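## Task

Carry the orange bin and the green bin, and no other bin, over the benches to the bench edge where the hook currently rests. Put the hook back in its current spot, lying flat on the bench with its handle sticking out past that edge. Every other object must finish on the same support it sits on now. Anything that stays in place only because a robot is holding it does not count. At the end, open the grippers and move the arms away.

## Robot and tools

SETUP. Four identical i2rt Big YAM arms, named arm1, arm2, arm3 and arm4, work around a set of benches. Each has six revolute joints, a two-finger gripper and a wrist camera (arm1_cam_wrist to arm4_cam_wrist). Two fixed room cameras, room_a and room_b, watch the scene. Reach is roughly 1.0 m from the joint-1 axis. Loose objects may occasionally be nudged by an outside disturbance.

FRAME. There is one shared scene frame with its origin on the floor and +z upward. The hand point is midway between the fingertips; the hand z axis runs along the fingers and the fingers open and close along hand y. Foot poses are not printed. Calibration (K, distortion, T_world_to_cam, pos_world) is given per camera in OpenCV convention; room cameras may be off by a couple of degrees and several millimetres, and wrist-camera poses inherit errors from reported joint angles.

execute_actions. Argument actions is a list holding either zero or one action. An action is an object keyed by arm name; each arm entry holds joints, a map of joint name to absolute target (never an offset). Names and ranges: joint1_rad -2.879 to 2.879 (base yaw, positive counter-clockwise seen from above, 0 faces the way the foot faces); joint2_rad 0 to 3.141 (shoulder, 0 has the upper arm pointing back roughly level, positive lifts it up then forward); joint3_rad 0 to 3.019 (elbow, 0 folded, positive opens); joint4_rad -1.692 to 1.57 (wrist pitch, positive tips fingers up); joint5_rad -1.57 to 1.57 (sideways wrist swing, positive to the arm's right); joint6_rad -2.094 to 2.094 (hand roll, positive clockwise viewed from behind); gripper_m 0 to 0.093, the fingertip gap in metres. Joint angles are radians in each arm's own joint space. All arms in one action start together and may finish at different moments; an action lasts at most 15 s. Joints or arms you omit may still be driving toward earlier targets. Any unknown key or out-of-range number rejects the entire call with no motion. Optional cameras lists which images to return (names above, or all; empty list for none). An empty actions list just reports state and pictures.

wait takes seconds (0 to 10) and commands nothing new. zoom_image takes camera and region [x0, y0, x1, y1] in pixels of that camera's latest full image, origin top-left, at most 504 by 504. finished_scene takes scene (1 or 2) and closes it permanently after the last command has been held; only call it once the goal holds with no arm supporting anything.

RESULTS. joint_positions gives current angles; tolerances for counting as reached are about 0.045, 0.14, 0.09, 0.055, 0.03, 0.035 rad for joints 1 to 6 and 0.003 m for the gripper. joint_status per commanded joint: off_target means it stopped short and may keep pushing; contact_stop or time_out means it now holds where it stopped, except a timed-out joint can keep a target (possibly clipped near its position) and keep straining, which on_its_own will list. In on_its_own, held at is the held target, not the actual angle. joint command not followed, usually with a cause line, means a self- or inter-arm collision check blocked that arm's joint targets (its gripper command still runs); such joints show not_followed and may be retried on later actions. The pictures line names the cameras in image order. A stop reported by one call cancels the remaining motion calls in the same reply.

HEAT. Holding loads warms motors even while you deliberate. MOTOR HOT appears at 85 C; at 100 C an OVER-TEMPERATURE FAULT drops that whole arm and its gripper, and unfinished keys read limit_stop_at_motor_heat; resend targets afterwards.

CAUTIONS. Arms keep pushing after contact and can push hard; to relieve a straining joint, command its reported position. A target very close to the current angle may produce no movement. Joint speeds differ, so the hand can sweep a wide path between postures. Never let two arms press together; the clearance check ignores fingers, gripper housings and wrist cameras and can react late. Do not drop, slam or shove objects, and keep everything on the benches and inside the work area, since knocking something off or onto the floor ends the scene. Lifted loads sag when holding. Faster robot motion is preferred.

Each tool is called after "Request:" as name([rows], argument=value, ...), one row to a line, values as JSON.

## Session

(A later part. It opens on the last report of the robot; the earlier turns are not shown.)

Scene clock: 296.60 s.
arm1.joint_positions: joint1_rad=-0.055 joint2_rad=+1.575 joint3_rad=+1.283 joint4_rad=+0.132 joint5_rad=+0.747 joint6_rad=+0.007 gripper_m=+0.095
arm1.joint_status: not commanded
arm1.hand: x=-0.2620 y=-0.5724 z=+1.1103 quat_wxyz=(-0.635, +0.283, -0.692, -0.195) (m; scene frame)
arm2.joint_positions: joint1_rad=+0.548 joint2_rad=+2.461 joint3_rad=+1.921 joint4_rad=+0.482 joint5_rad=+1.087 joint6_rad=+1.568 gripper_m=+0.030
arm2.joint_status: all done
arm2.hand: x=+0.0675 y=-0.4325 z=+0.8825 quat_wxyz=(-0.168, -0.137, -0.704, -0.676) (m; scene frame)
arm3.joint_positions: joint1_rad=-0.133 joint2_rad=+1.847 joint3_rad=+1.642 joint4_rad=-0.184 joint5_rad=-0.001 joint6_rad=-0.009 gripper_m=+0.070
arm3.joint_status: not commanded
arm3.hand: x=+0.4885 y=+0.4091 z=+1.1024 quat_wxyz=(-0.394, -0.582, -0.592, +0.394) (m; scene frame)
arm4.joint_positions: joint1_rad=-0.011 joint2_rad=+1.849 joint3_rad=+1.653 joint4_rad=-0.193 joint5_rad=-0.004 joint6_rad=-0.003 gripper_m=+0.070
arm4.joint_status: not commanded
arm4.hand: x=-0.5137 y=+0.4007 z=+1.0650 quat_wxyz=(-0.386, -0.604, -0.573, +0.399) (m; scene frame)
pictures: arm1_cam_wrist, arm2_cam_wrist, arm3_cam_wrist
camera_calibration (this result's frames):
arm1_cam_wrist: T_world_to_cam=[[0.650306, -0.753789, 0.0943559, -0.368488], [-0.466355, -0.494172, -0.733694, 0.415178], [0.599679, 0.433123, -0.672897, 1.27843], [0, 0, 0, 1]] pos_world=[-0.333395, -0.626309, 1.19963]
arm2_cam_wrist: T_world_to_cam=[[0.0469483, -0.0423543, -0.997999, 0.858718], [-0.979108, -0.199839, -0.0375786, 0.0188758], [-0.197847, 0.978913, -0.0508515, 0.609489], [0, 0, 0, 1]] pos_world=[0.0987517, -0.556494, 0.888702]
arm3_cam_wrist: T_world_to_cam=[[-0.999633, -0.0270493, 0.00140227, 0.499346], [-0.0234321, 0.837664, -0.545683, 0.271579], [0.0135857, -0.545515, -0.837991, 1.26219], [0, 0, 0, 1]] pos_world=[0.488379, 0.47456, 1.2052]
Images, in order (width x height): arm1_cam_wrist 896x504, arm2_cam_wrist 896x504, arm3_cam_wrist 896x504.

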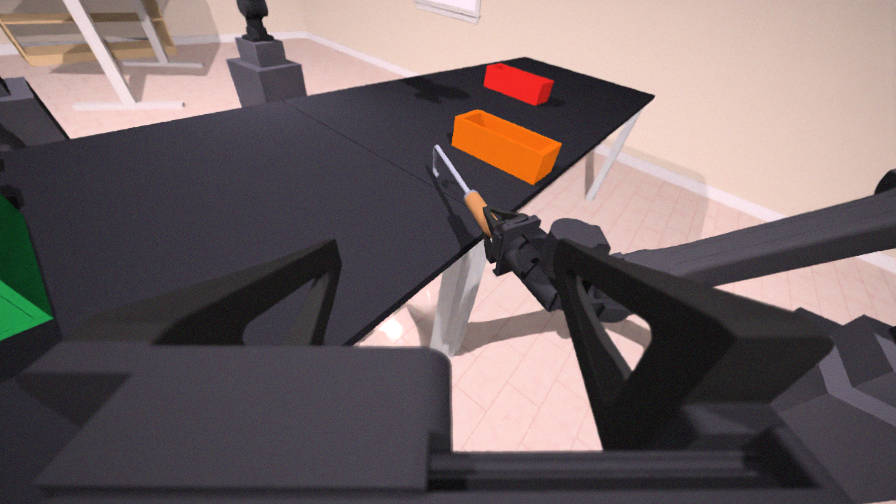

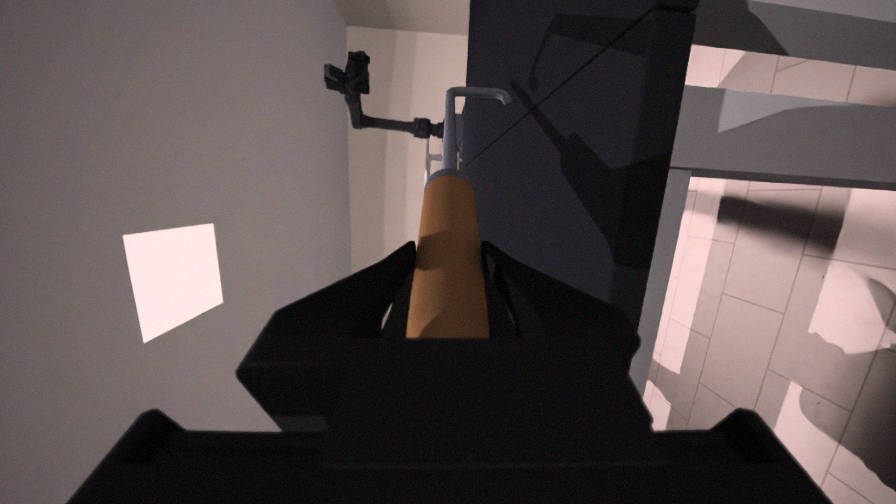

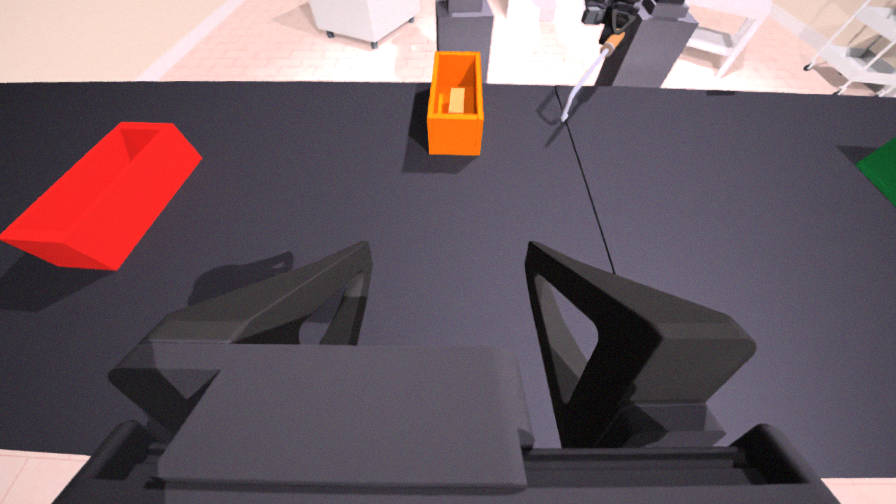

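Request:
execute_actions([
  {"arm2":{"joints":{"joint2_rad":2.585,"joint4_rad":0.67,"joint6_rad":0.0}}},
], cameras=["arm1_cam_wrist","arm2_cam_wrist","arm3_cam_wrist"])

Scene clock: 304.50 s.
arm1.joint_positions: joint1_rad=-0.055 joint2_rad=+1.575 joint3_rad=+1.283 joint4_rad=+0.132 joint5_rad=+0.747 joint6_rad=+0.007 gripper_m=+0.095
arm1.joint_status: not commanded
arm1.hand: x=-0.2620 y=-0.5724 z=+1.1103 quat_wxyz=(-0.635, +0.283, -0.692, -0.195) (m; scene frame)
arm2.joint_positions: joint1_rad=+0.550 joint2_rad=+2.577 joint3_rad=+1.940 joint4_rad=+0.653 joint5_rad=+1.087 joint6_rad=+0.010 gripper_m=+0.030
arm2.joint_status: all done
arm2.hand: x=+0.0663 y=-0.4343 z=+0.8226 quat_wxyz=(-0.592, +0.372, -0.599, -0.390) (m; scene frame)
arm3.joint_positions: joint1_rad=-0.133 joint2_rad=+1.847 joint3_rad=+1.642 joint4_rad=-0.184 joint5_rad=-0.001 joint6_rad=-0.009 gripper_m=+0.070
arm3.joint_status: not commanded
arm3.hand: x=+0.4885 y=+0.4091 z=+1.1024 quat_wxyz=(-0.394, -0.582, -0.592, +0.394) (m; scene frame)
arm4.joint_positions: joint1_rad=-0.011 joint2_rad=+1.849 joint3_rad=+1.653 joint4_rad=-0.193 joint5_rad=-0.004 joint6_rad=-0.003 gripper_m=+0.070
arm4.joint_status: not commanded
arm4.hand: x=-0.5137 y=+0.4007 z=+1.0650 quat_wxyz=(-0.386, -0.604, -0.573, +0.399) (m; scene frame)
pictures: arm1_cam_wrist, arm2_cam_wrist, arm3_cam_wrist
camera_calibration (this result's frames):
arm1_cam_wrist: T_world_to_cam=[[0.650306, -0.753789, 0.0943559, -0.368488], [-0.466355, -0.494172, -0.733694, 0.415178], [0.599679, 0.433123, -0.672897, 1.27843], [0, 0, 0, 1]] pos_world=[-0.333395, -0.626309, 1.19963]
arm2_cam_wrist: T_world_to_cam=[[0.911854, -0.410142, -0.0175098, -0.224661], [-0.254083, -0.530365, -0.808798, 0.457914], [0.322436, 0.741954, -0.587826, 0.912339], [0, 0, 0, 1]] pos_world=[0.0270354, -0.526195, 0.902722]
arm3_cam_wrist: T_world_to_cam=[[-0.999633, -0.0270493, 0.00140227, 0.499346], [-0.0234321, 0.837664, -0.545683, 0.271579], [0.0135857, -0.545515, -0.837991, 1.26219], [0, 0, 0, 1]] pos_world=[0.488379, 0.47456, 1.2052]
Images, in order (width x height): arm1_cam_wrist 896x504, arm2_cam_wrist 896x504, arm3_cam_wrist 896x504.

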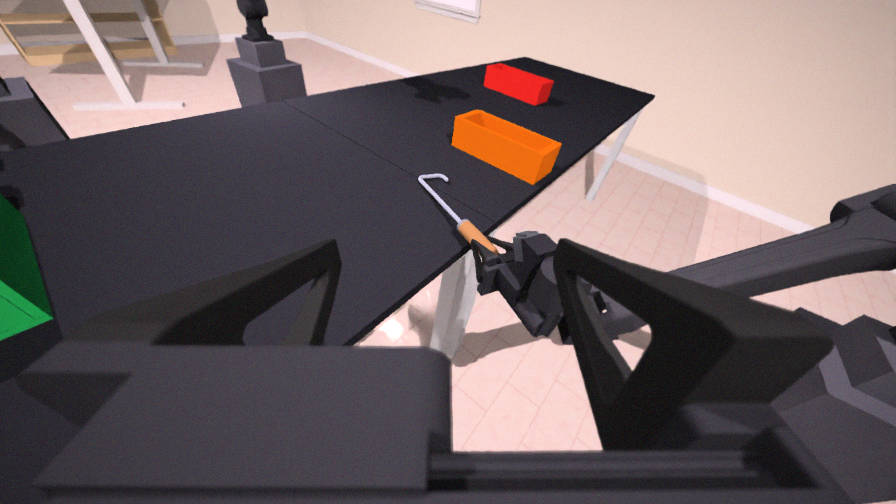

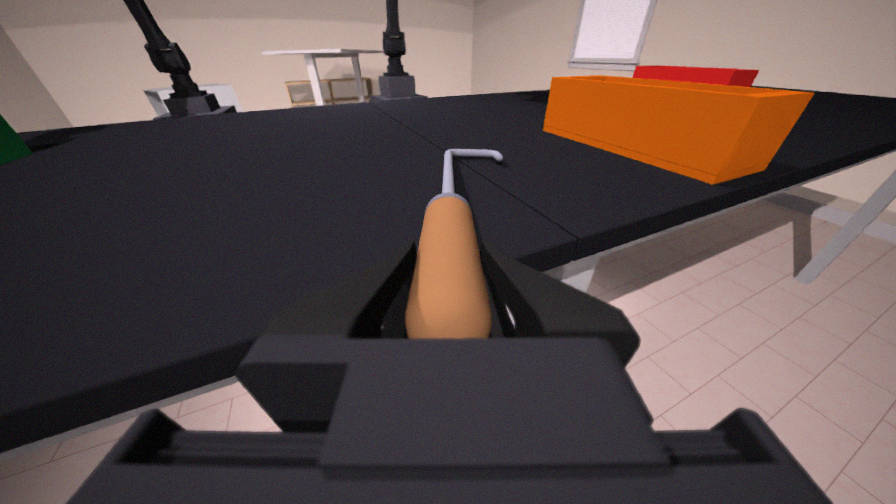

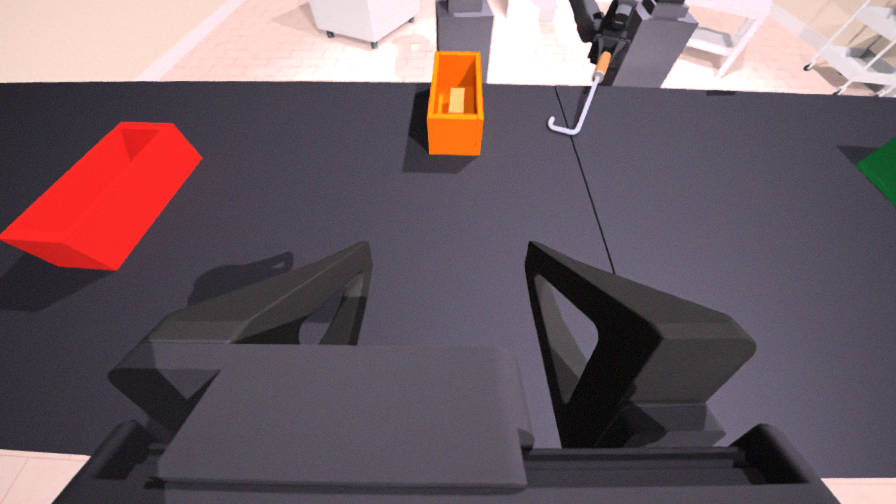

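Request:
execute_actions([
  {"arm2":{"joints":{"joint2_rad":2.64}}},
], cameras=[])

Request:
execute_actions([
  {"arm2":{"joints":{"gripper_m":0.093}}},
], cameras=["arm1_cam_wrist","arm2_cam_wrist"])

Scene clock: 310.30 s.
arm1.joint_positions: joint1_rad=-0.055 joint2_rad=+1.575 joint3_rad=+1.283 joint4_rad=+0.132 joint5_rad=+0.747 joint6_rad=+0.007 gripper_m=+0.095
arm1.joint_status: not commanded
arm1.hand: x=-0.2620 y=-0.5724 z=+1.1103 quat_wxyz=(-0.635, +0.283, -0.692, -0.195) (m; scene frame)
arm2.joint_positions: joint1_rad=+0.550 joint2_rad=+2.608 joint3_rad=+1.943 joint4_rad=+0.656 joint5_rad=+1.088 joint6_rad=+0.002 gripper_m=+0.030
arm2.joint_status: all done
arm2.hand: x=+0.0677 y=-0.4361 z=+0.7990 quat_wxyz=(-0.595, +0.383, -0.597, -0.379) (m; scene frame)
arm3.joint_positions: joint1_rad=-0.133 joint2_rad=+1.847 joint3_rad=+1.642 joint4_rad=-0.184 joint5_rad=-0.001 joint6_rad=-0.009 gripper_m=+0.070
arm3.joint_status: not commanded
arm3.hand: x=+0.4885 y=+0.4091 z=+1.1024 quat_wxyz=(-0.394, -0.582, -0.592, +0.394) (m; scene frame)
arm4.joint_positions: joint1_rad=-0.011 joint2_rad=+1.849 joint3_rad=+1.653 joint4_rad=-0.193 joint5_rad=-0.004 joint6_rad=-0.003 gripper_m=+0.070
arm4.joint_status: not commanded
arm4.hand: x=-0.5137 y=+0.4007 z=+1.0650 quat_wxyz=(-0.386, -0.604, -0.573, +0.399) (m; scene frame)
pictures: none
No camera images: the call's "cameras" was empty. Leave "cameras" out to get every camera's image.

Scene clock: 311.00 s.
arm1.joint_positions: joint1_rad=-0.055 joint2_rad=+1.575 joint3_rad=+1.283 joint4_rad=+0.132 joint5_rad=+0.747 joint6_rad=+0.007 gripper_m=+0.095
arm1.joint_status: not commanded
arm1.hand: x=-0.2620 y=-0.5724 z=+1.1103 quat_wxyz=(-0.635, +0.283, -0.692, -0.195) (m; scene frame)
arm2.joint_positions: joint1_rad=+0.550 joint2_rad=+2.608 joint3_rad=+1.946 joint4_rad=+0.656 joint5_rad=+1.088 joint6_rad=+0.002 gripper_m=+0.093
arm2.joint_status: all done
arm2.hand: x=+0.0673 y=-0.4356 z=+0.8002 quat_wxyz=(-0.595, +0.382, -0.597, -0.380) (m; scene frame)
arm3.joint_positions: joint1_rad=-0.133 joint2_rad=+1.847 joint3_rad=+1.642 joint4_rad=-0.184 joint5_rad=-0.001 joint6_rad=-0.009 gripper_m=+0.070
arm3.joint_status: not commanded
arm3.hand: x=+0.4885 y=+0.4091 z=+1.1024 quat_wxyz=(-0.394, -0.582, -0.592, +0.394) (m; scene frame)
arm4.joint_positions: joint1_rad=-0.011 joint2_rad=+1.849 joint3_rad=+1.653 joint4_rad=-0.193 joint5_rad=-0.004 joint6_rad=-0.003 gripper_m=+0.070
arm4.joint_status: not commanded
arm4.hand: x=-0.5137 y=+0.4007 z=+1.0650 quat_wxyz=(-0.386, -0.604, -0.573, +0.399) (m; scene frame)
pictures: arm1_cam_wrist, arm2_cam_wrist
camera_calibration (this result's frames):
arm1_cam_wrist: T_world_to_cam=[[0.650306, -0.753789, 0.0943559, -0.368488], [-0.466355, -0.494172, -0.733694, 0.415178], [0.599679, 0.433123, -0.672897, 1.27843], [0, 0, 0, 1]] pos_world=[-0.333395, -0.626309, 1.19963]
arm2_cam_wrist: T_world_to_cam=[[0.911638, -0.410874, 0.0099426, -0.24875], [-0.23785, -0.547157, -0.802525, 0.425902], [0.335177, 0.729247, -0.596536, 0.900344], [0, 0, 0, 1]] pos_world=[0.0262961, -0.525743, 0.881358]
Images, in order (width x height): arm1_cam_wrist 896x504, arm2_cam_wrist 896x504.

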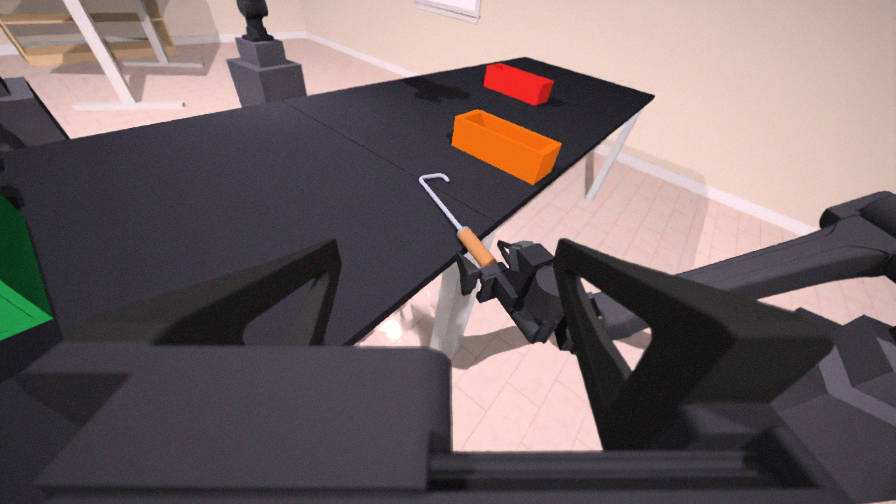

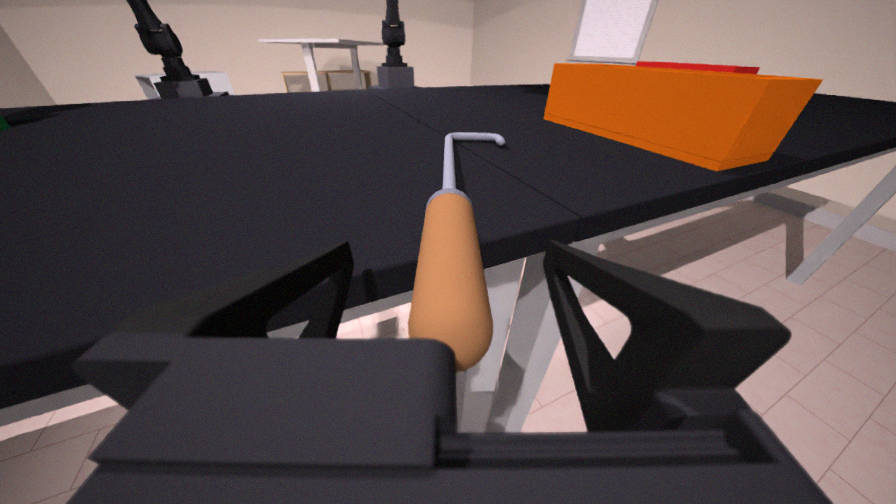

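Request:
execute_actions([
  {"arm2":{"joints":{"joint2_rad":2.28}},"arm1":{"joints":{"joint1_rad":-0.1,"joint2_rad":1.95,"joint3_rad":1.95,"joint4_rad":0.3,"joint5_rad":-0.215,"gripper_m":0.093}}},
], cameras=["room_b"])

Request:
execute_actions([
  {"arm2":{"joints":{"joint1_rad":-0.15,"joint2_rad":1.55,"joint3_rad":1.2,"joint4_rad":0.15,"joint5_rad":-0.85}},"arm1":{"joints":{"joint1_rad":-0.572,"joint2_rad":2.34,"joint4_rad":0.49}}},
], cameras=["arm1_cam_wrist","arm2_cam_wrist","arm4_cam_wrist"])

Scene clock: 334.83 s.
arm1.joint_positions: joint1_rad=-0.102 joint2_rad=+1.936 joint3_rad=+1.910 joint4_rad=+0.288 joint5_rad=-0.212 joint6_rad=+0.006 gripper_m=+0.093
arm1.joint_status: all done
arm1.hand: x=-0.3495 y=-0.3778 z=+1.2581 quat_wxyz=(-0.563, +0.447, -0.412, -0.560) (m; scene frame)
arm2.joint_positions: joint1_rad=+0.550 joint2_rad=+2.247 joint3_rad=+1.989 joint4_rad=+0.664 joint5_rad=+1.088 joint6_rad=+0.002 gripper_m=+0.093
arm2.joint_status: all done
arm2.hand: x=+0.0773 y=-0.4473 z=+1.1187 quat_wxyz=(-0.570, +0.230, -0.597, -0.516) (m; scene frame)
arm3.joint_positions: joint1_rad=-0.133 joint2_rad=+1.847 joint3_rad=+1.642 joint4_rad=-0.184 joint5_rad=-0.001 joint6_rad=-0.009 gripper_m=+0.070
arm3.joint_status: not commanded
arm3.hand: x=+0.4885 y=+0.4091 z=+1.1024 quat_wxyz=(-0.394, -0.582, -0.592, +0.394) (m; scene frame)
arm4.joint_positions: joint1_rad=-0.011 joint2_rad=+1.849 joint3_rad=+1.653 joint4_rad=-0.193 joint5_rad=-0.004 joint6_rad=-0.003 gripper_m=+0.070
arm4.joint_status: not commanded
arm4.hand: x=-0.5137 y=+0.4007 z=+1.0650 quat_wxyz=(-0.386, -0.604, -0.573, +0.399) (m; scene frame)
pictures: room_b
Images, in order (width x height): room_b 896x504.

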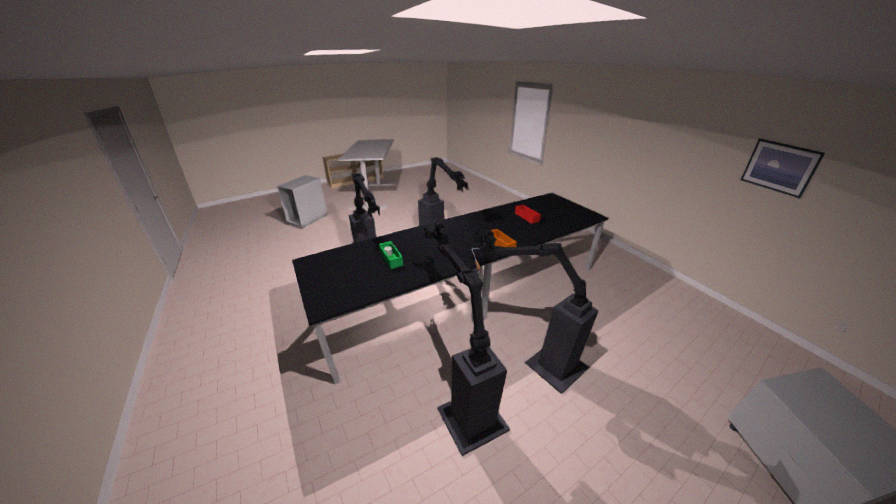

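Scene clock: 336.87 s.
arm1.joint_positions: joint1_rad=-0.570 joint2_rad=+2.340 joint3_rad=+1.928 joint4_rad=+0.474 joint5_rad=-0.214 joint6_rad=+0.005 gripper_m=+0.093
arm1.joint_status: all done
arm1.hand: x=+0.0634 y=-0.4441 z=+0.9592 quat_wxyz=(-0.614, +0.368, -0.576, -0.394) (m; scene frame)
arm2.joint_positions: joint1_rad=-0.142 joint2_rad=+1.525 joint3_rad=+1.204 joint4_rad=+0.165 joint5_rad=-0.846 joint6_rad=+0.002 gripper_m=+0.093
arm2.joint_status: all done
arm2.hand: x=+0.3523 y=-0.5679 z=+1.1331 quat_wxyz=(-0.209, +0.672, -0.315, -0.637) (m; scene frame)
arm3.joint_positions: joint1_rad=-0.133 joint2_rad=+1.847 joint3_rad=+1.642 joint4_rad=-0.184 joint5_rad=-0.001 joint6_rad=-0.009 gripper_m=+0.070
arm3.joint_status: not commanded
arm3.hand: x=+0.4885 y=+0.4091 z=+1.1024 quat_wxyz=(-0.394, -0.582, -0.592, +0.394) (m; scene frame)
arm4.joint_positions: joint1_rad=-0.011 joint2_rad=+1.849 joint3_rad=+1.653 joint4_rad=-0.193 joint5_rad=-0.004 joint6_rad=-0.003 gripper_m=+0.070
arm4.joint_status: not commanded
arm4.hand: x=-0.5137 y=+0.4007 z=+1.0650 quat_wxyz=(-0.386, -0.604, -0.573, +0.399) (m; scene frame)
pictures: arm1_cam_wrist, arm2_cam_wrist, arm4_cam_wrist
camera_calibration (this result's frames):
arm1_cam_wrist: T_world_to_cam=[[0.913452, -0.406918, 0.00484528, -0.245859], [-0.211477, -0.484831, -0.848655, 0.617663], [0.347682, 0.774181, -0.528924, 0.955441], [0, 0, 0, 1]] pos_world=[0.0230127, -0.540267, 1.03073]
arm2_cam_wrist: T_world_to_cam=[[0.683176, 0.721446, -0.113074, 0.296696], [0.429548, -0.522231, -0.736725, 0.392926], [-0.590558, 0.454742, -0.666671, 1.34969], [0, 0, 0, 1]] pos_world=[0.425594, -0.622614, 1.22283]
arm4_cam_wrist: T_world_to_cam=[[-0.998481, 0.0551002, 0.000761664, -0.534427], [0.0467798, 0.854847, -0.516767, 0.237274], [-0.0291251, -0.515946, -0.856126, 1.22374], [0, 0, 0, 1]] pos_world=[-0.509073, 0.458, 1.1707]
Images, in order (width x height): arm1_cam_wrist 896x504, arm2_cam_wrist 896x504, arm4_cam_wrist 896x504.

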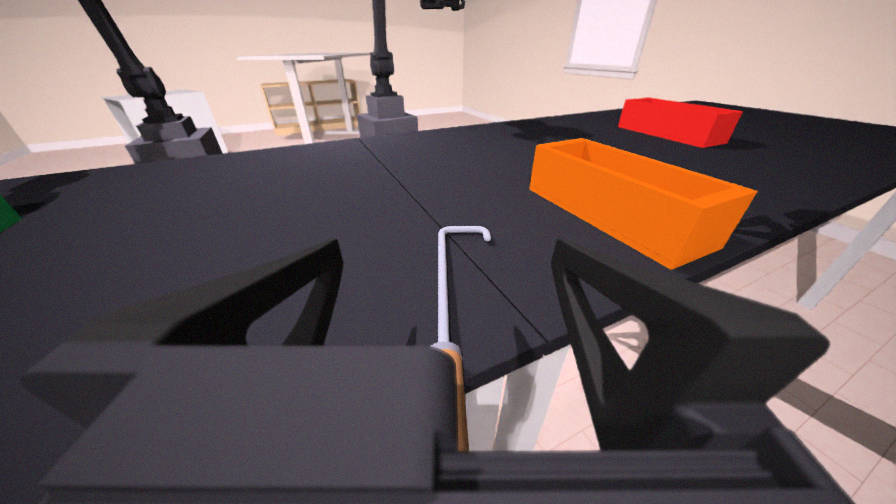

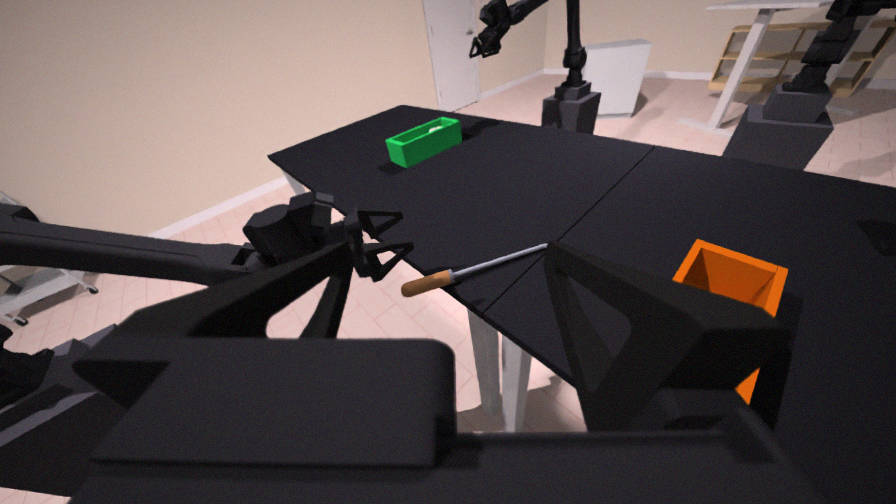

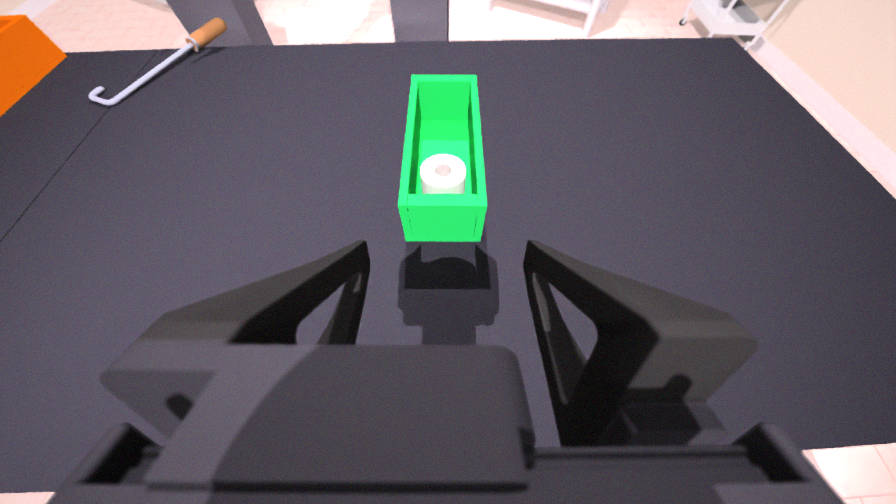

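Request:
execute_actions([
  {"arm1":{"joints":{"joint2_rad":2.54,"joint3_rad":1.94,"joint4_rad":0.62}}},
], cameras=["arm1_cam_wrist","arm2_cam_wrist"])

Scene clock: 345.63 s.
arm1.joint_positions: joint1_rad=-0.570 joint2_rad=+2.548 joint3_rad=+1.928 joint4_rad=+0.604 joint5_rad=-0.214 joint6_rad=+0.005 gripper_m=+0.093
arm1.joint_status: all done
arm1.hand: x=+0.0628 y=-0.4420 z=+0.8021 quat_wxyz=(-0.589, +0.378, -0.602, -0.385) (m; scene frame)
arm2.joint_positions: joint1_rad=-0.142 joint2_rad=+1.525 joint3_rad=+1.204 joint4_rad=+0.165 joint5_rad=-0.846 joint6_rad=+0.002 gripper_m=+0.093
arm2.joint_status: not commanded
arm2.hand: x=+0.3523 y=-0.5679 z=+1.1331 quat_wxyz=(-0.209, +0.672, -0.315, -0.637) (m; scene frame)
arm3.joint_positions: joint1_rad=-0.133 joint2_rad=+1.847 joint3_rad=+1.642 joint4_rad=-0.184 joint5_rad=-0.001 joint6_rad=-0.009 gripper_m=+0.070
arm3.joint_status: not commanded
arm3.hand: x=+0.4885 y=+0.4091 z=+1.1024 quat_wxyz=(-0.394, -0.582, -0.592, +0.394) (m; scene frame)
arm4.joint_positions: joint1_rad=-0.011 joint2_rad=+1.849 joint3_rad=+1.653 joint4_rad=-0.193 joint5_rad=-0.004 joint6_rad=-0.003 gripper_m=+0.070
arm4.joint_status: not commanded
arm4.hand: x=-0.5137 y=+0.4007 z=+1.0650 quat_wxyz=(-0.386, -0.604, -0.573, +0.399) (m; scene frame)
pictures: arm1_cam_wrist, arm2_cam_wrist
camera_calibration (this result's frames):
arm1_cam_wrist: T_world_to_cam=[[0.913618, -0.406374, -0.0127191, -0.229381], [-0.249834, -0.536452, -0.806103, 0.430733], [0.320756, 0.739648, -0.591639, 0.907677], [0, 0, 0, 1]] pos_world=[0.0260357, -0.533509, 0.881314]
arm2_cam_wrist: T_world_to_cam=[[0.683176, 0.721446, -0.113074, 0.296696], [0.429548, -0.522231, -0.736725, 0.392926], [-0.590558, 0.454742, -0.666671, 1.34969], [0, 0, 0, 1]] pos_world=[0.425594, -0.622614, 1.22283]
Images, in order (width x height): arm1_cam_wrist 896x504, arm2_cam_wrist 896x504.

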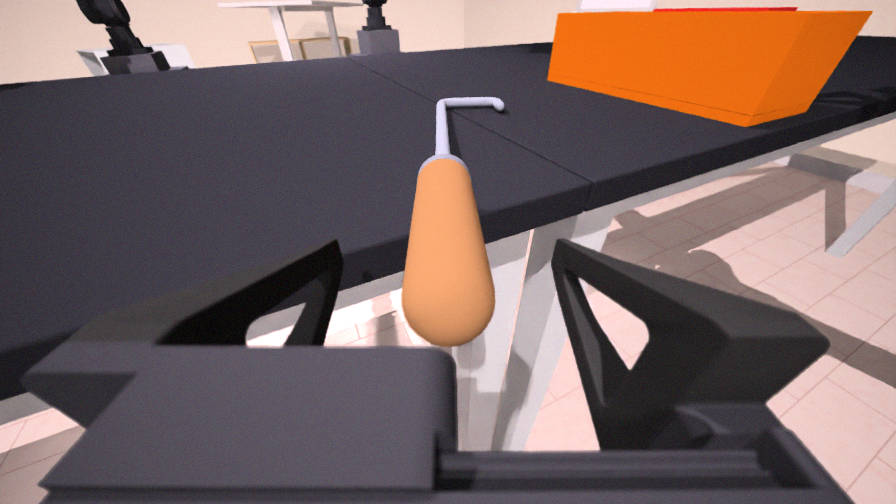

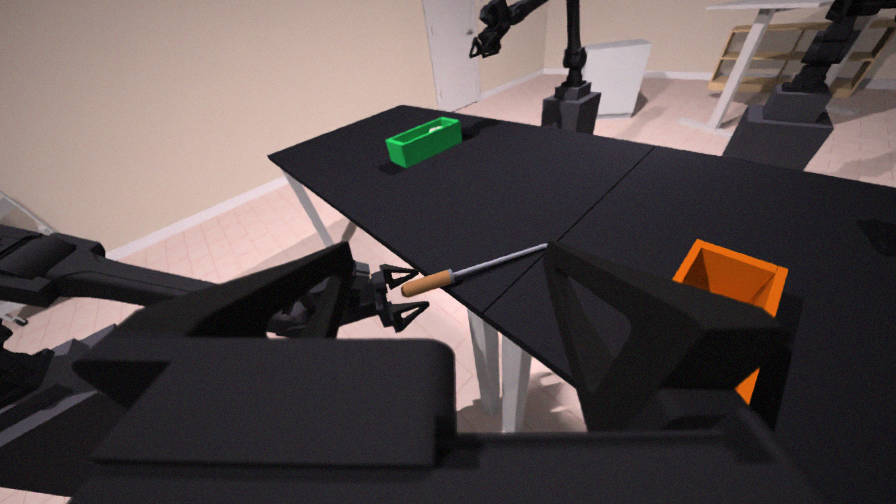

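Request:
execute_actions([
  {"arm1":{"joints":{"joint3_rad":2.015,"joint4_rad":0.545}}},
], cameras=["arm1_cam_wrist","arm2_cam_wrist"])

Scene clock: 352.83 s.
arm1.joint_positions: joint1_rad=-0.570 joint2_rad=+2.547 joint3_rad=+1.971 joint4_rad=+0.558 joint5_rad=-0.214 joint6_rad=+0.005 gripper_m=+0.093
arm1.joint_status: all done
arm1.hand: x=+0.0684 y=-0.4348 z=+0.8151 quat_wxyz=(-0.588, +0.378, -0.603, -0.384) (m; scene frame)
arm2.joint_positions: joint1_rad=-0.142 joint2_rad=+1.525 joint3_rad=+1.204 joint4_rad=+0.165 joint5_rad=-0.846 joint6_rad=+0.002 gripper_m=+0.093
arm2.joint_status: not commanded
arm2.hand: x=+0.3523 y=-0.5679 z=+1.1331 quat_wxyz=(-0.209, +0.672, -0.315, -0.637) (m; scene frame)
arm3.joint_positions: joint1_rad=-0.133 joint2_rad=+1.847 joint3_rad=+1.642 joint4_rad=-0.184 joint5_rad=-0.001 joint6_rad=-0.009 gripper_m=+0.070
arm3.joint_status: not commanded
arm3.hand: x=+0.4885 y=+0.4091 z=+1.1024 quat_wxyz=(-0.394, -0.582, -0.592, +0.394) (m; scene frame)
arm4.joint_positions: joint1_rad=-0.011 joint2_rad=+1.849 joint3_rad=+1.653 joint4_rad=-0.193 joint5_rad=-0.004 joint6_rad=-0.003 gripper_m=+0.070
arm4.joint_status: not commanded
arm4.hand: x=-0.5137 y=+0.4007 z=+1.0650 quat_wxyz=(-0.386, -0.604, -0.573, +0.399) (m; scene frame)
pictures: arm1_cam_wrist, arm2_cam_wrist
camera_calibration (this result's frames):
arm1_cam_wrist: T_world_to_cam=[[0.913608, -0.406375, -0.0134083, -0.230866], [-0.251296, -0.538422, -0.804333, 0.444319], [0.319641, 0.738215, -0.594027, 0.909618], [0, 0, 0, 1]] pos_world=[0.0318254, -0.52608, 0.894623]
arm2_cam_wrist: T_world_to_cam=[[0.683176, 0.721446, -0.113074, 0.296696], [0.429548, -0.522231, -0.736725, 0.392926], [-0.590558, 0.454742, -0.666671, 1.34969], [0, 0, 0, 1]] pos_world=[0.425594, -0.622614, 1.22283]
Images, in order (width x height): arm1_cam_wrist 896x504, arm2_cam_wrist 896x504.

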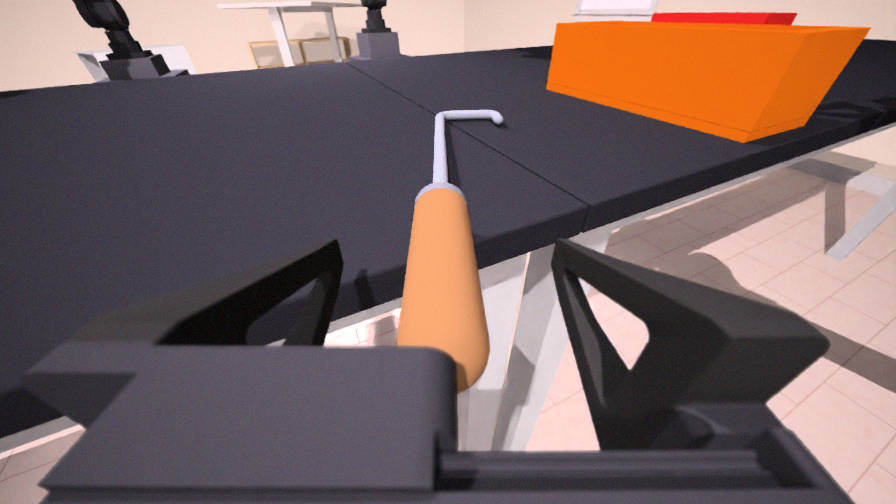

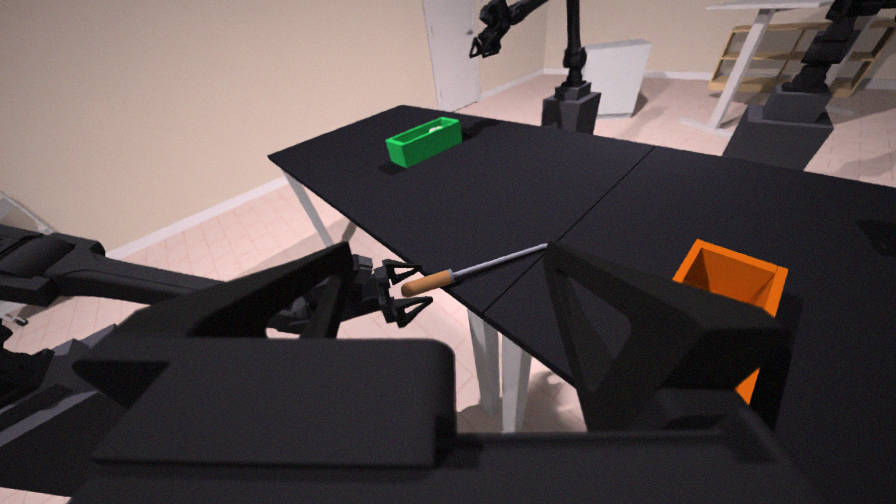

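Request:
execute_actions([
  {"arm1":{"joints":{"gripper_m":0.01}}},
], cameras=["arm1_cam_wrist"])

Request:
execute_actions([
  {"arm1":{"joints":{"joint2_rad":2.42,"joint4_rad":0.47,"joint6_rad":1.57}}},
], cameras=["arm1_cam_wrist","arm2_cam_wrist"])

Scene clock: 358.80 s.
arm1.joint_positions: joint1_rad=-0.570 joint2_rad=+2.547 joint3_rad=+1.971 joint4_rad=+0.558 joint5_rad=-0.217 joint6_rad=+0.004 gripper_m=+0.031
arm1.joint_status: gripper_m off_target (ended at +0.031, target +0.010)
arm1.hand: x=+0.0680 y=-0.4346 z=+0.8150 quat_wxyz=(-0.587, +0.379, -0.603, -0.385) (m; scene frame)
arm2.joint_positions: joint1_rad=-0.142 joint2_rad=+1.525 joint3_rad=+1.204 joint4_rad=+0.165 joint5_rad=-0.846 joint6_rad=+0.002 gripper_m=+0.093
arm2.joint_status: not commanded
arm2.hand: x=+0.3523 y=-0.5679 z=+1.1331 quat_wxyz=(-0.209, +0.672, -0.315, -0.637) (m; scene frame)
arm3.joint_positions: joint1_rad=-0.133 joint2_rad=+1.847 joint3_rad=+1.642 joint4_rad=-0.184 joint5_rad=-0.001 joint6_rad=-0.009 gripper_m=+0.070
arm3.joint_status: not commanded
arm3.hand: x=+0.4885 y=+0.4091 z=+1.1024 quat_wxyz=(-0.394, -0.582, -0.592, +0.394) (m; scene frame)
arm4.joint_positions: joint1_rad=-0.011 joint2_rad=+1.849 joint3_rad=+1.653 joint4_rad=-0.193 joint5_rad=-0.004 joint6_rad=-0.003 gripper_m=+0.070
arm4.joint_status: not commanded
arm4.hand: x=-0.5137 y=+0.4007 z=+1.0650 quat_wxyz=(-0.386, -0.604, -0.573, +0.399) (m; scene frame)
pictures: arm1_cam_wrist
camera_calibration (this result's frames):
arm1_cam_wrist: T_world_to_cam=[[0.914554, -0.404274, -0.0123822, -0.23046], [-0.249412, -0.539594, -0.804134, 0.443448], [0.318409, 0.738512, -0.594319, 0.910012], [0, 0, 0, 1]] pos_world=[0.0316137, -0.525942, 0.894575]
Images, in order (width x height): arm1_cam_wrist 896x504.

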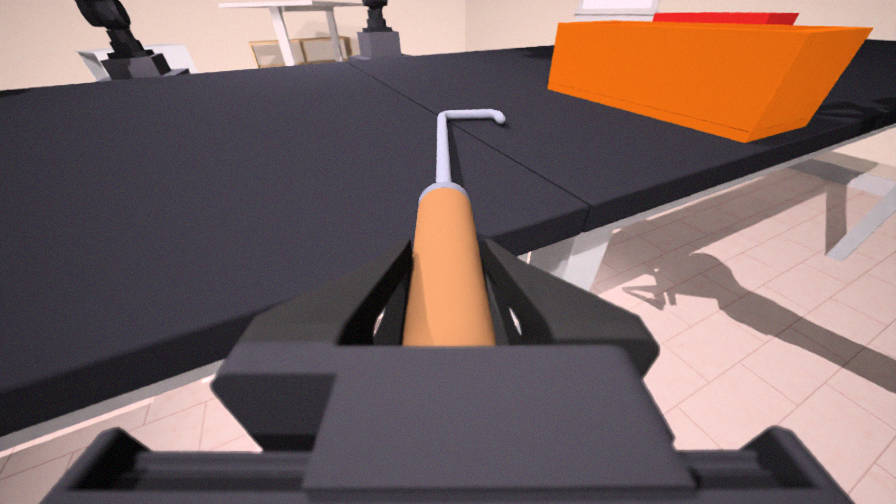

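Scene clock: 360.97 s.
arm1.joint_positions: joint1_rad=-0.571 joint2_rad=+2.445 joint3_rad=+1.971 joint4_rad=+0.456 joint5_rad=-0.211 joint6_rad=+1.551 gripper_m=+0.030
arm1.joint_status: all done
arm1.hand: x=+0.0715 y=-0.4347 z=+0.8844 quat_wxyz=(-0.154, -0.152, -0.695, -0.685) (m; scene frame)
arm2.joint_positions: joint1_rad=-0.142 joint2_rad=+1.525 joint3_rad=+1.204 joint4_rad=+0.165 joint5_rad=-0.846 joint6_rad=+0.002 gripper_m=+0.093
arm2.joint_status: not commanded
arm2.hand: x=+0.3523 y=-0.5679 z=+1.1331 quat_wxyz=(-0.209, +0.672, -0.315, -0.637) (m; scene frame)
arm3.joint_positions: joint1_rad=-0.133 joint2_rad=+1.847 joint3_rad=+1.642 joint4_rad=-0.184 joint5_rad=-0.001 joint6_rad=-0.009 gripper_m=+0.070
arm3.joint_status: not commanded
arm3.hand: x=+0.4885 y=+0.4091 z=+1.1024 quat_wxyz=(-0.394, -0.582, -0.592, +0.394) (m; scene frame)
arm4.joint_positions: joint1_rad=-0.011 joint2_rad=+1.849 joint3_rad=+1.653 joint4_rad=-0.193 joint5_rad=-0.004 joint6_rad=-0.003 gripper_m=+0.070
arm4.joint_status: not commanded
arm4.hand: x=-0.5137 y=+0.4007 z=+1.0650 quat_wxyz=(-0.386, -0.604, -0.573, +0.399) (m; scene frame)
pictures: arm1_cam_wrist, arm2_cam_wrist
camera_calibration (this result's frames):
arm1_cam_wrist: T_world_to_cam=[[0.0106946, -0.00462988, -0.999932, 0.878952], [-0.982623, -0.18536, -0.00965126, 0.00377753], [-0.185303, 0.98266, -0.00653179, 0.572536], [0, 0, 0, 1]] pos_world=[0.100404, -0.557838, 0.882668]
arm2_cam_wrist: T_world_to_cam=[[0.683176, 0.721446, -0.113074, 0.296696], [0.429548, -0.522231, -0.736725, 0.392926], [-0.590558, 0.454742, -0.666671, 1.34969], [0, 0, 0, 1]] pos_world=[0.425594, -0.622614, 1.22283]
Images, in order (width x height): arm1_cam_wrist 896x504, arm2_cam_wrist 896x504.

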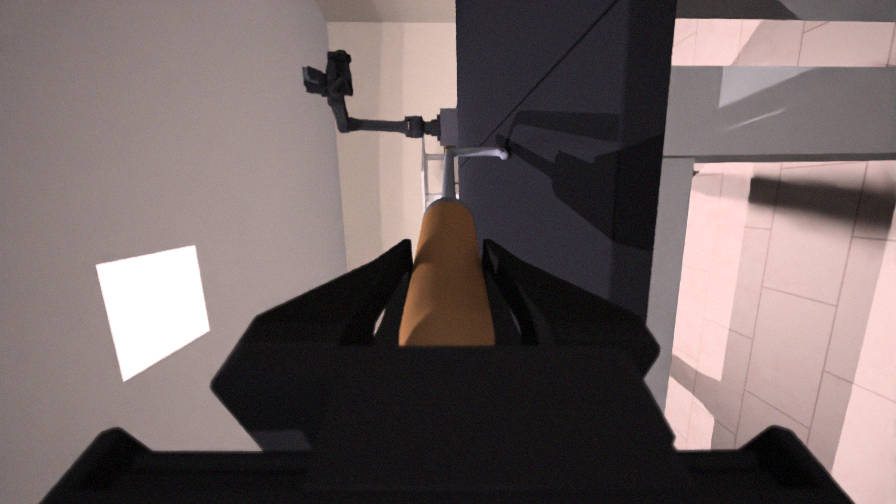

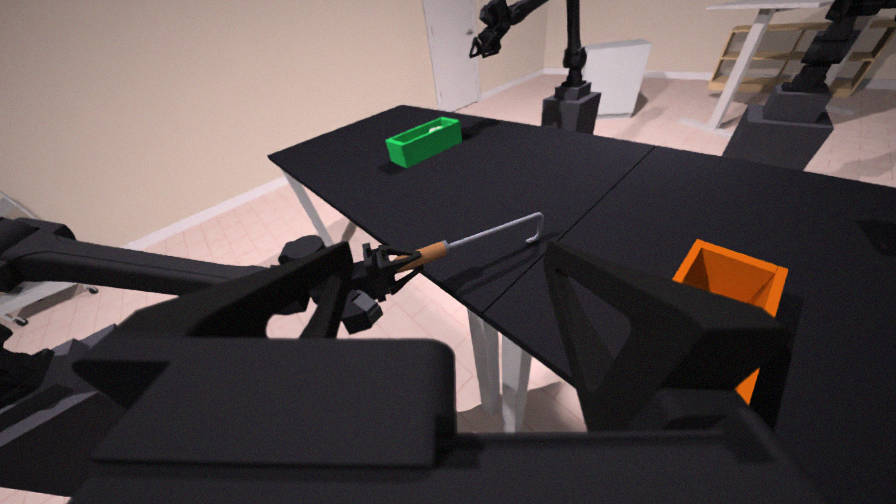

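Request:
execute_actions([
  {"arm1":{"joints":{"joint1_rad":0.17,"joint2_rad":2.17,"joint4_rad":0.2,"joint5_rad":0.2}}},
], cameras=["arm1_cam_wrist","arm2_cam_wrist","arm4_cam_wrist"])

Scene clock: 371.23 s.
arm1.joint_positions: joint1_rad=+0.174 joint2_rad=+2.193 joint3_rad=+1.971 joint4_rad=+0.179 joint5_rad=+0.201 joint6_rad=+1.518 gripper_m=+0.030
arm1.joint_status: all done
arm1.hand: x=-0.5188 y=-0.2939 z=+1.0512 quat_wxyz=(-0.054, -0.018, -0.719, -0.692) (m; scene frame)
arm2.joint_positions: joint1_rad=-0.142 joint2_rad=+1.525 joint3_rad=+1.204 joint4_rad=+0.165 joint5_rad=-0.846 joint6_rad=+0.002 gripper_m=+0.093
arm2.joint_status: not commanded
arm2.hand: x=+0.3523 y=-0.5679 z=+1.1331 quat_wxyz=(-0.209, +0.672, -0.315, -0.637) (m; scene frame)
arm3.joint_positions: joint1_rad=-0.133 joint2_rad=+1.847 joint3_rad=+1.642 joint4_rad=-0.184 joint5_rad=-0.001 joint6_rad=-0.009 gripper_m=+0.070
arm3.joint_status: not commanded
arm3.hand: x=+0.4885 y=+0.4091 z=+1.1024 quat_wxyz=(-0.394, -0.582, -0.592, +0.394) (m; scene frame)
arm4.joint_positions: joint1_rad=-0.011 joint2_rad=+1.849 joint3_rad=+1.653 joint4_rad=-0.193 joint5_rad=-0.004 joint6_rad=-0.003 gripper_m=+0.070
arm4.joint_status: not commanded
arm4.hand: x=-0.5137 y=+0.4007 z=+1.0650 quat_wxyz=(-0.386, -0.604, -0.573, +0.399) (m; scene frame)
pictures: arm1_cam_wrist, arm2_cam_wrist, arm4_cam_wrist
camera_calibration (this result's frames):
arm1_cam_wrist: T_world_to_cam=[[0.0566776, -0.027553, -0.998012, 1.06784], [-0.866668, -0.497622, -0.0354802, -0.552995], [-0.495655, 0.866957, -0.0520833, 0.178658], [0, 0, 0, 1]] pos_world=[-0.451233, -0.400649, 1.0554]
arm2_cam_wrist: T_world_to_cam=[[0.683176, 0.721446, -0.113074, 0.296696], [0.429548, -0.522231, -0.736725, 0.392926], [-0.590558, 0.454742, -0.666671, 1.34969], [0, 0, 0, 1]] pos_world=[0.425594, -0.622614, 1.22283]
arm4_cam_wrist: T_world_to_cam=[[-0.998481, 0.0551002, 0.000761664, -0.534427], [0.0467798, 0.854847, -0.516767, 0.237274], [-0.0291251, -0.515946, -0.856126, 1.22374], [0, 0, 0, 1]] pos_world=[-0.509073, 0.458, 1.1707]
Images, in order (width x height): arm1_cam_wrist 896x504, arm2_cam_wrist 896x504, arm4_cam_wrist 896x504.

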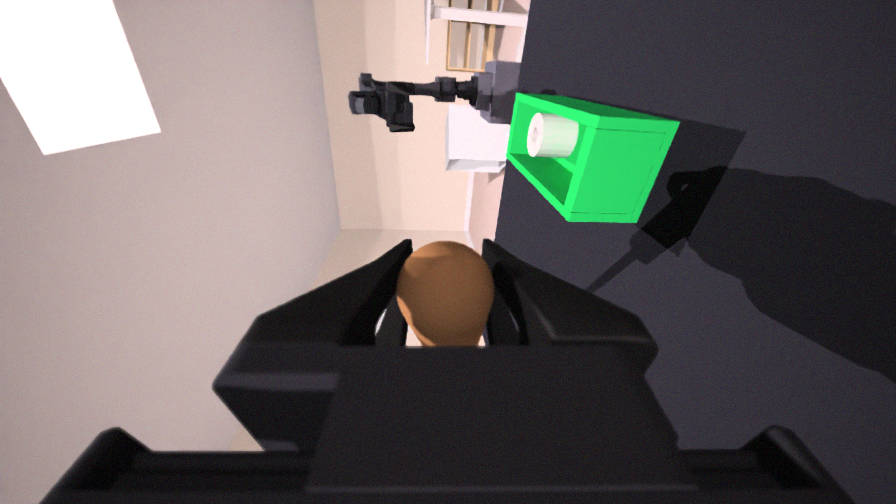

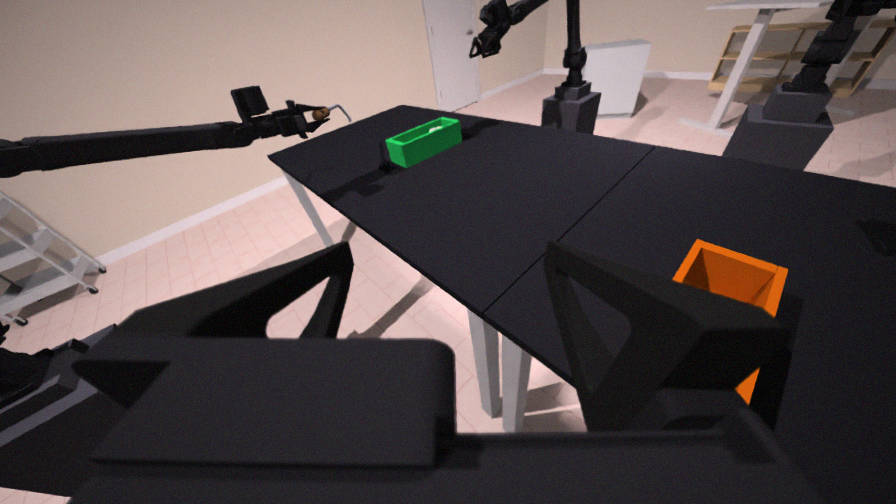

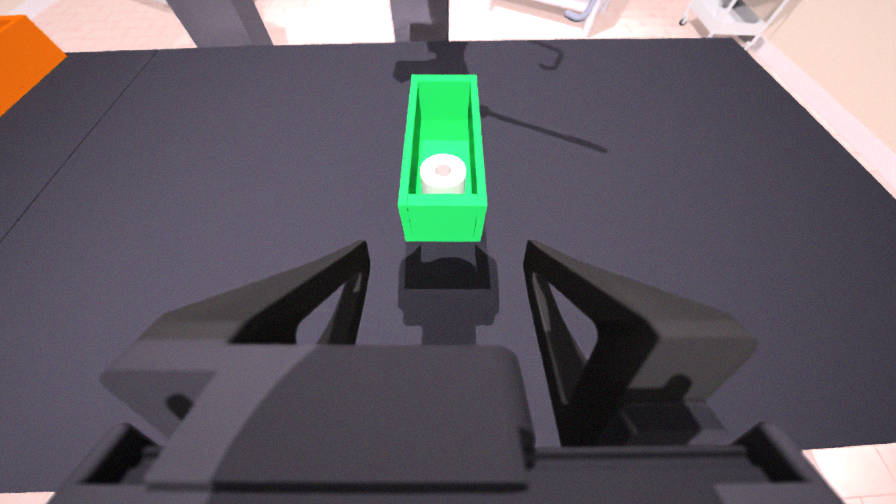

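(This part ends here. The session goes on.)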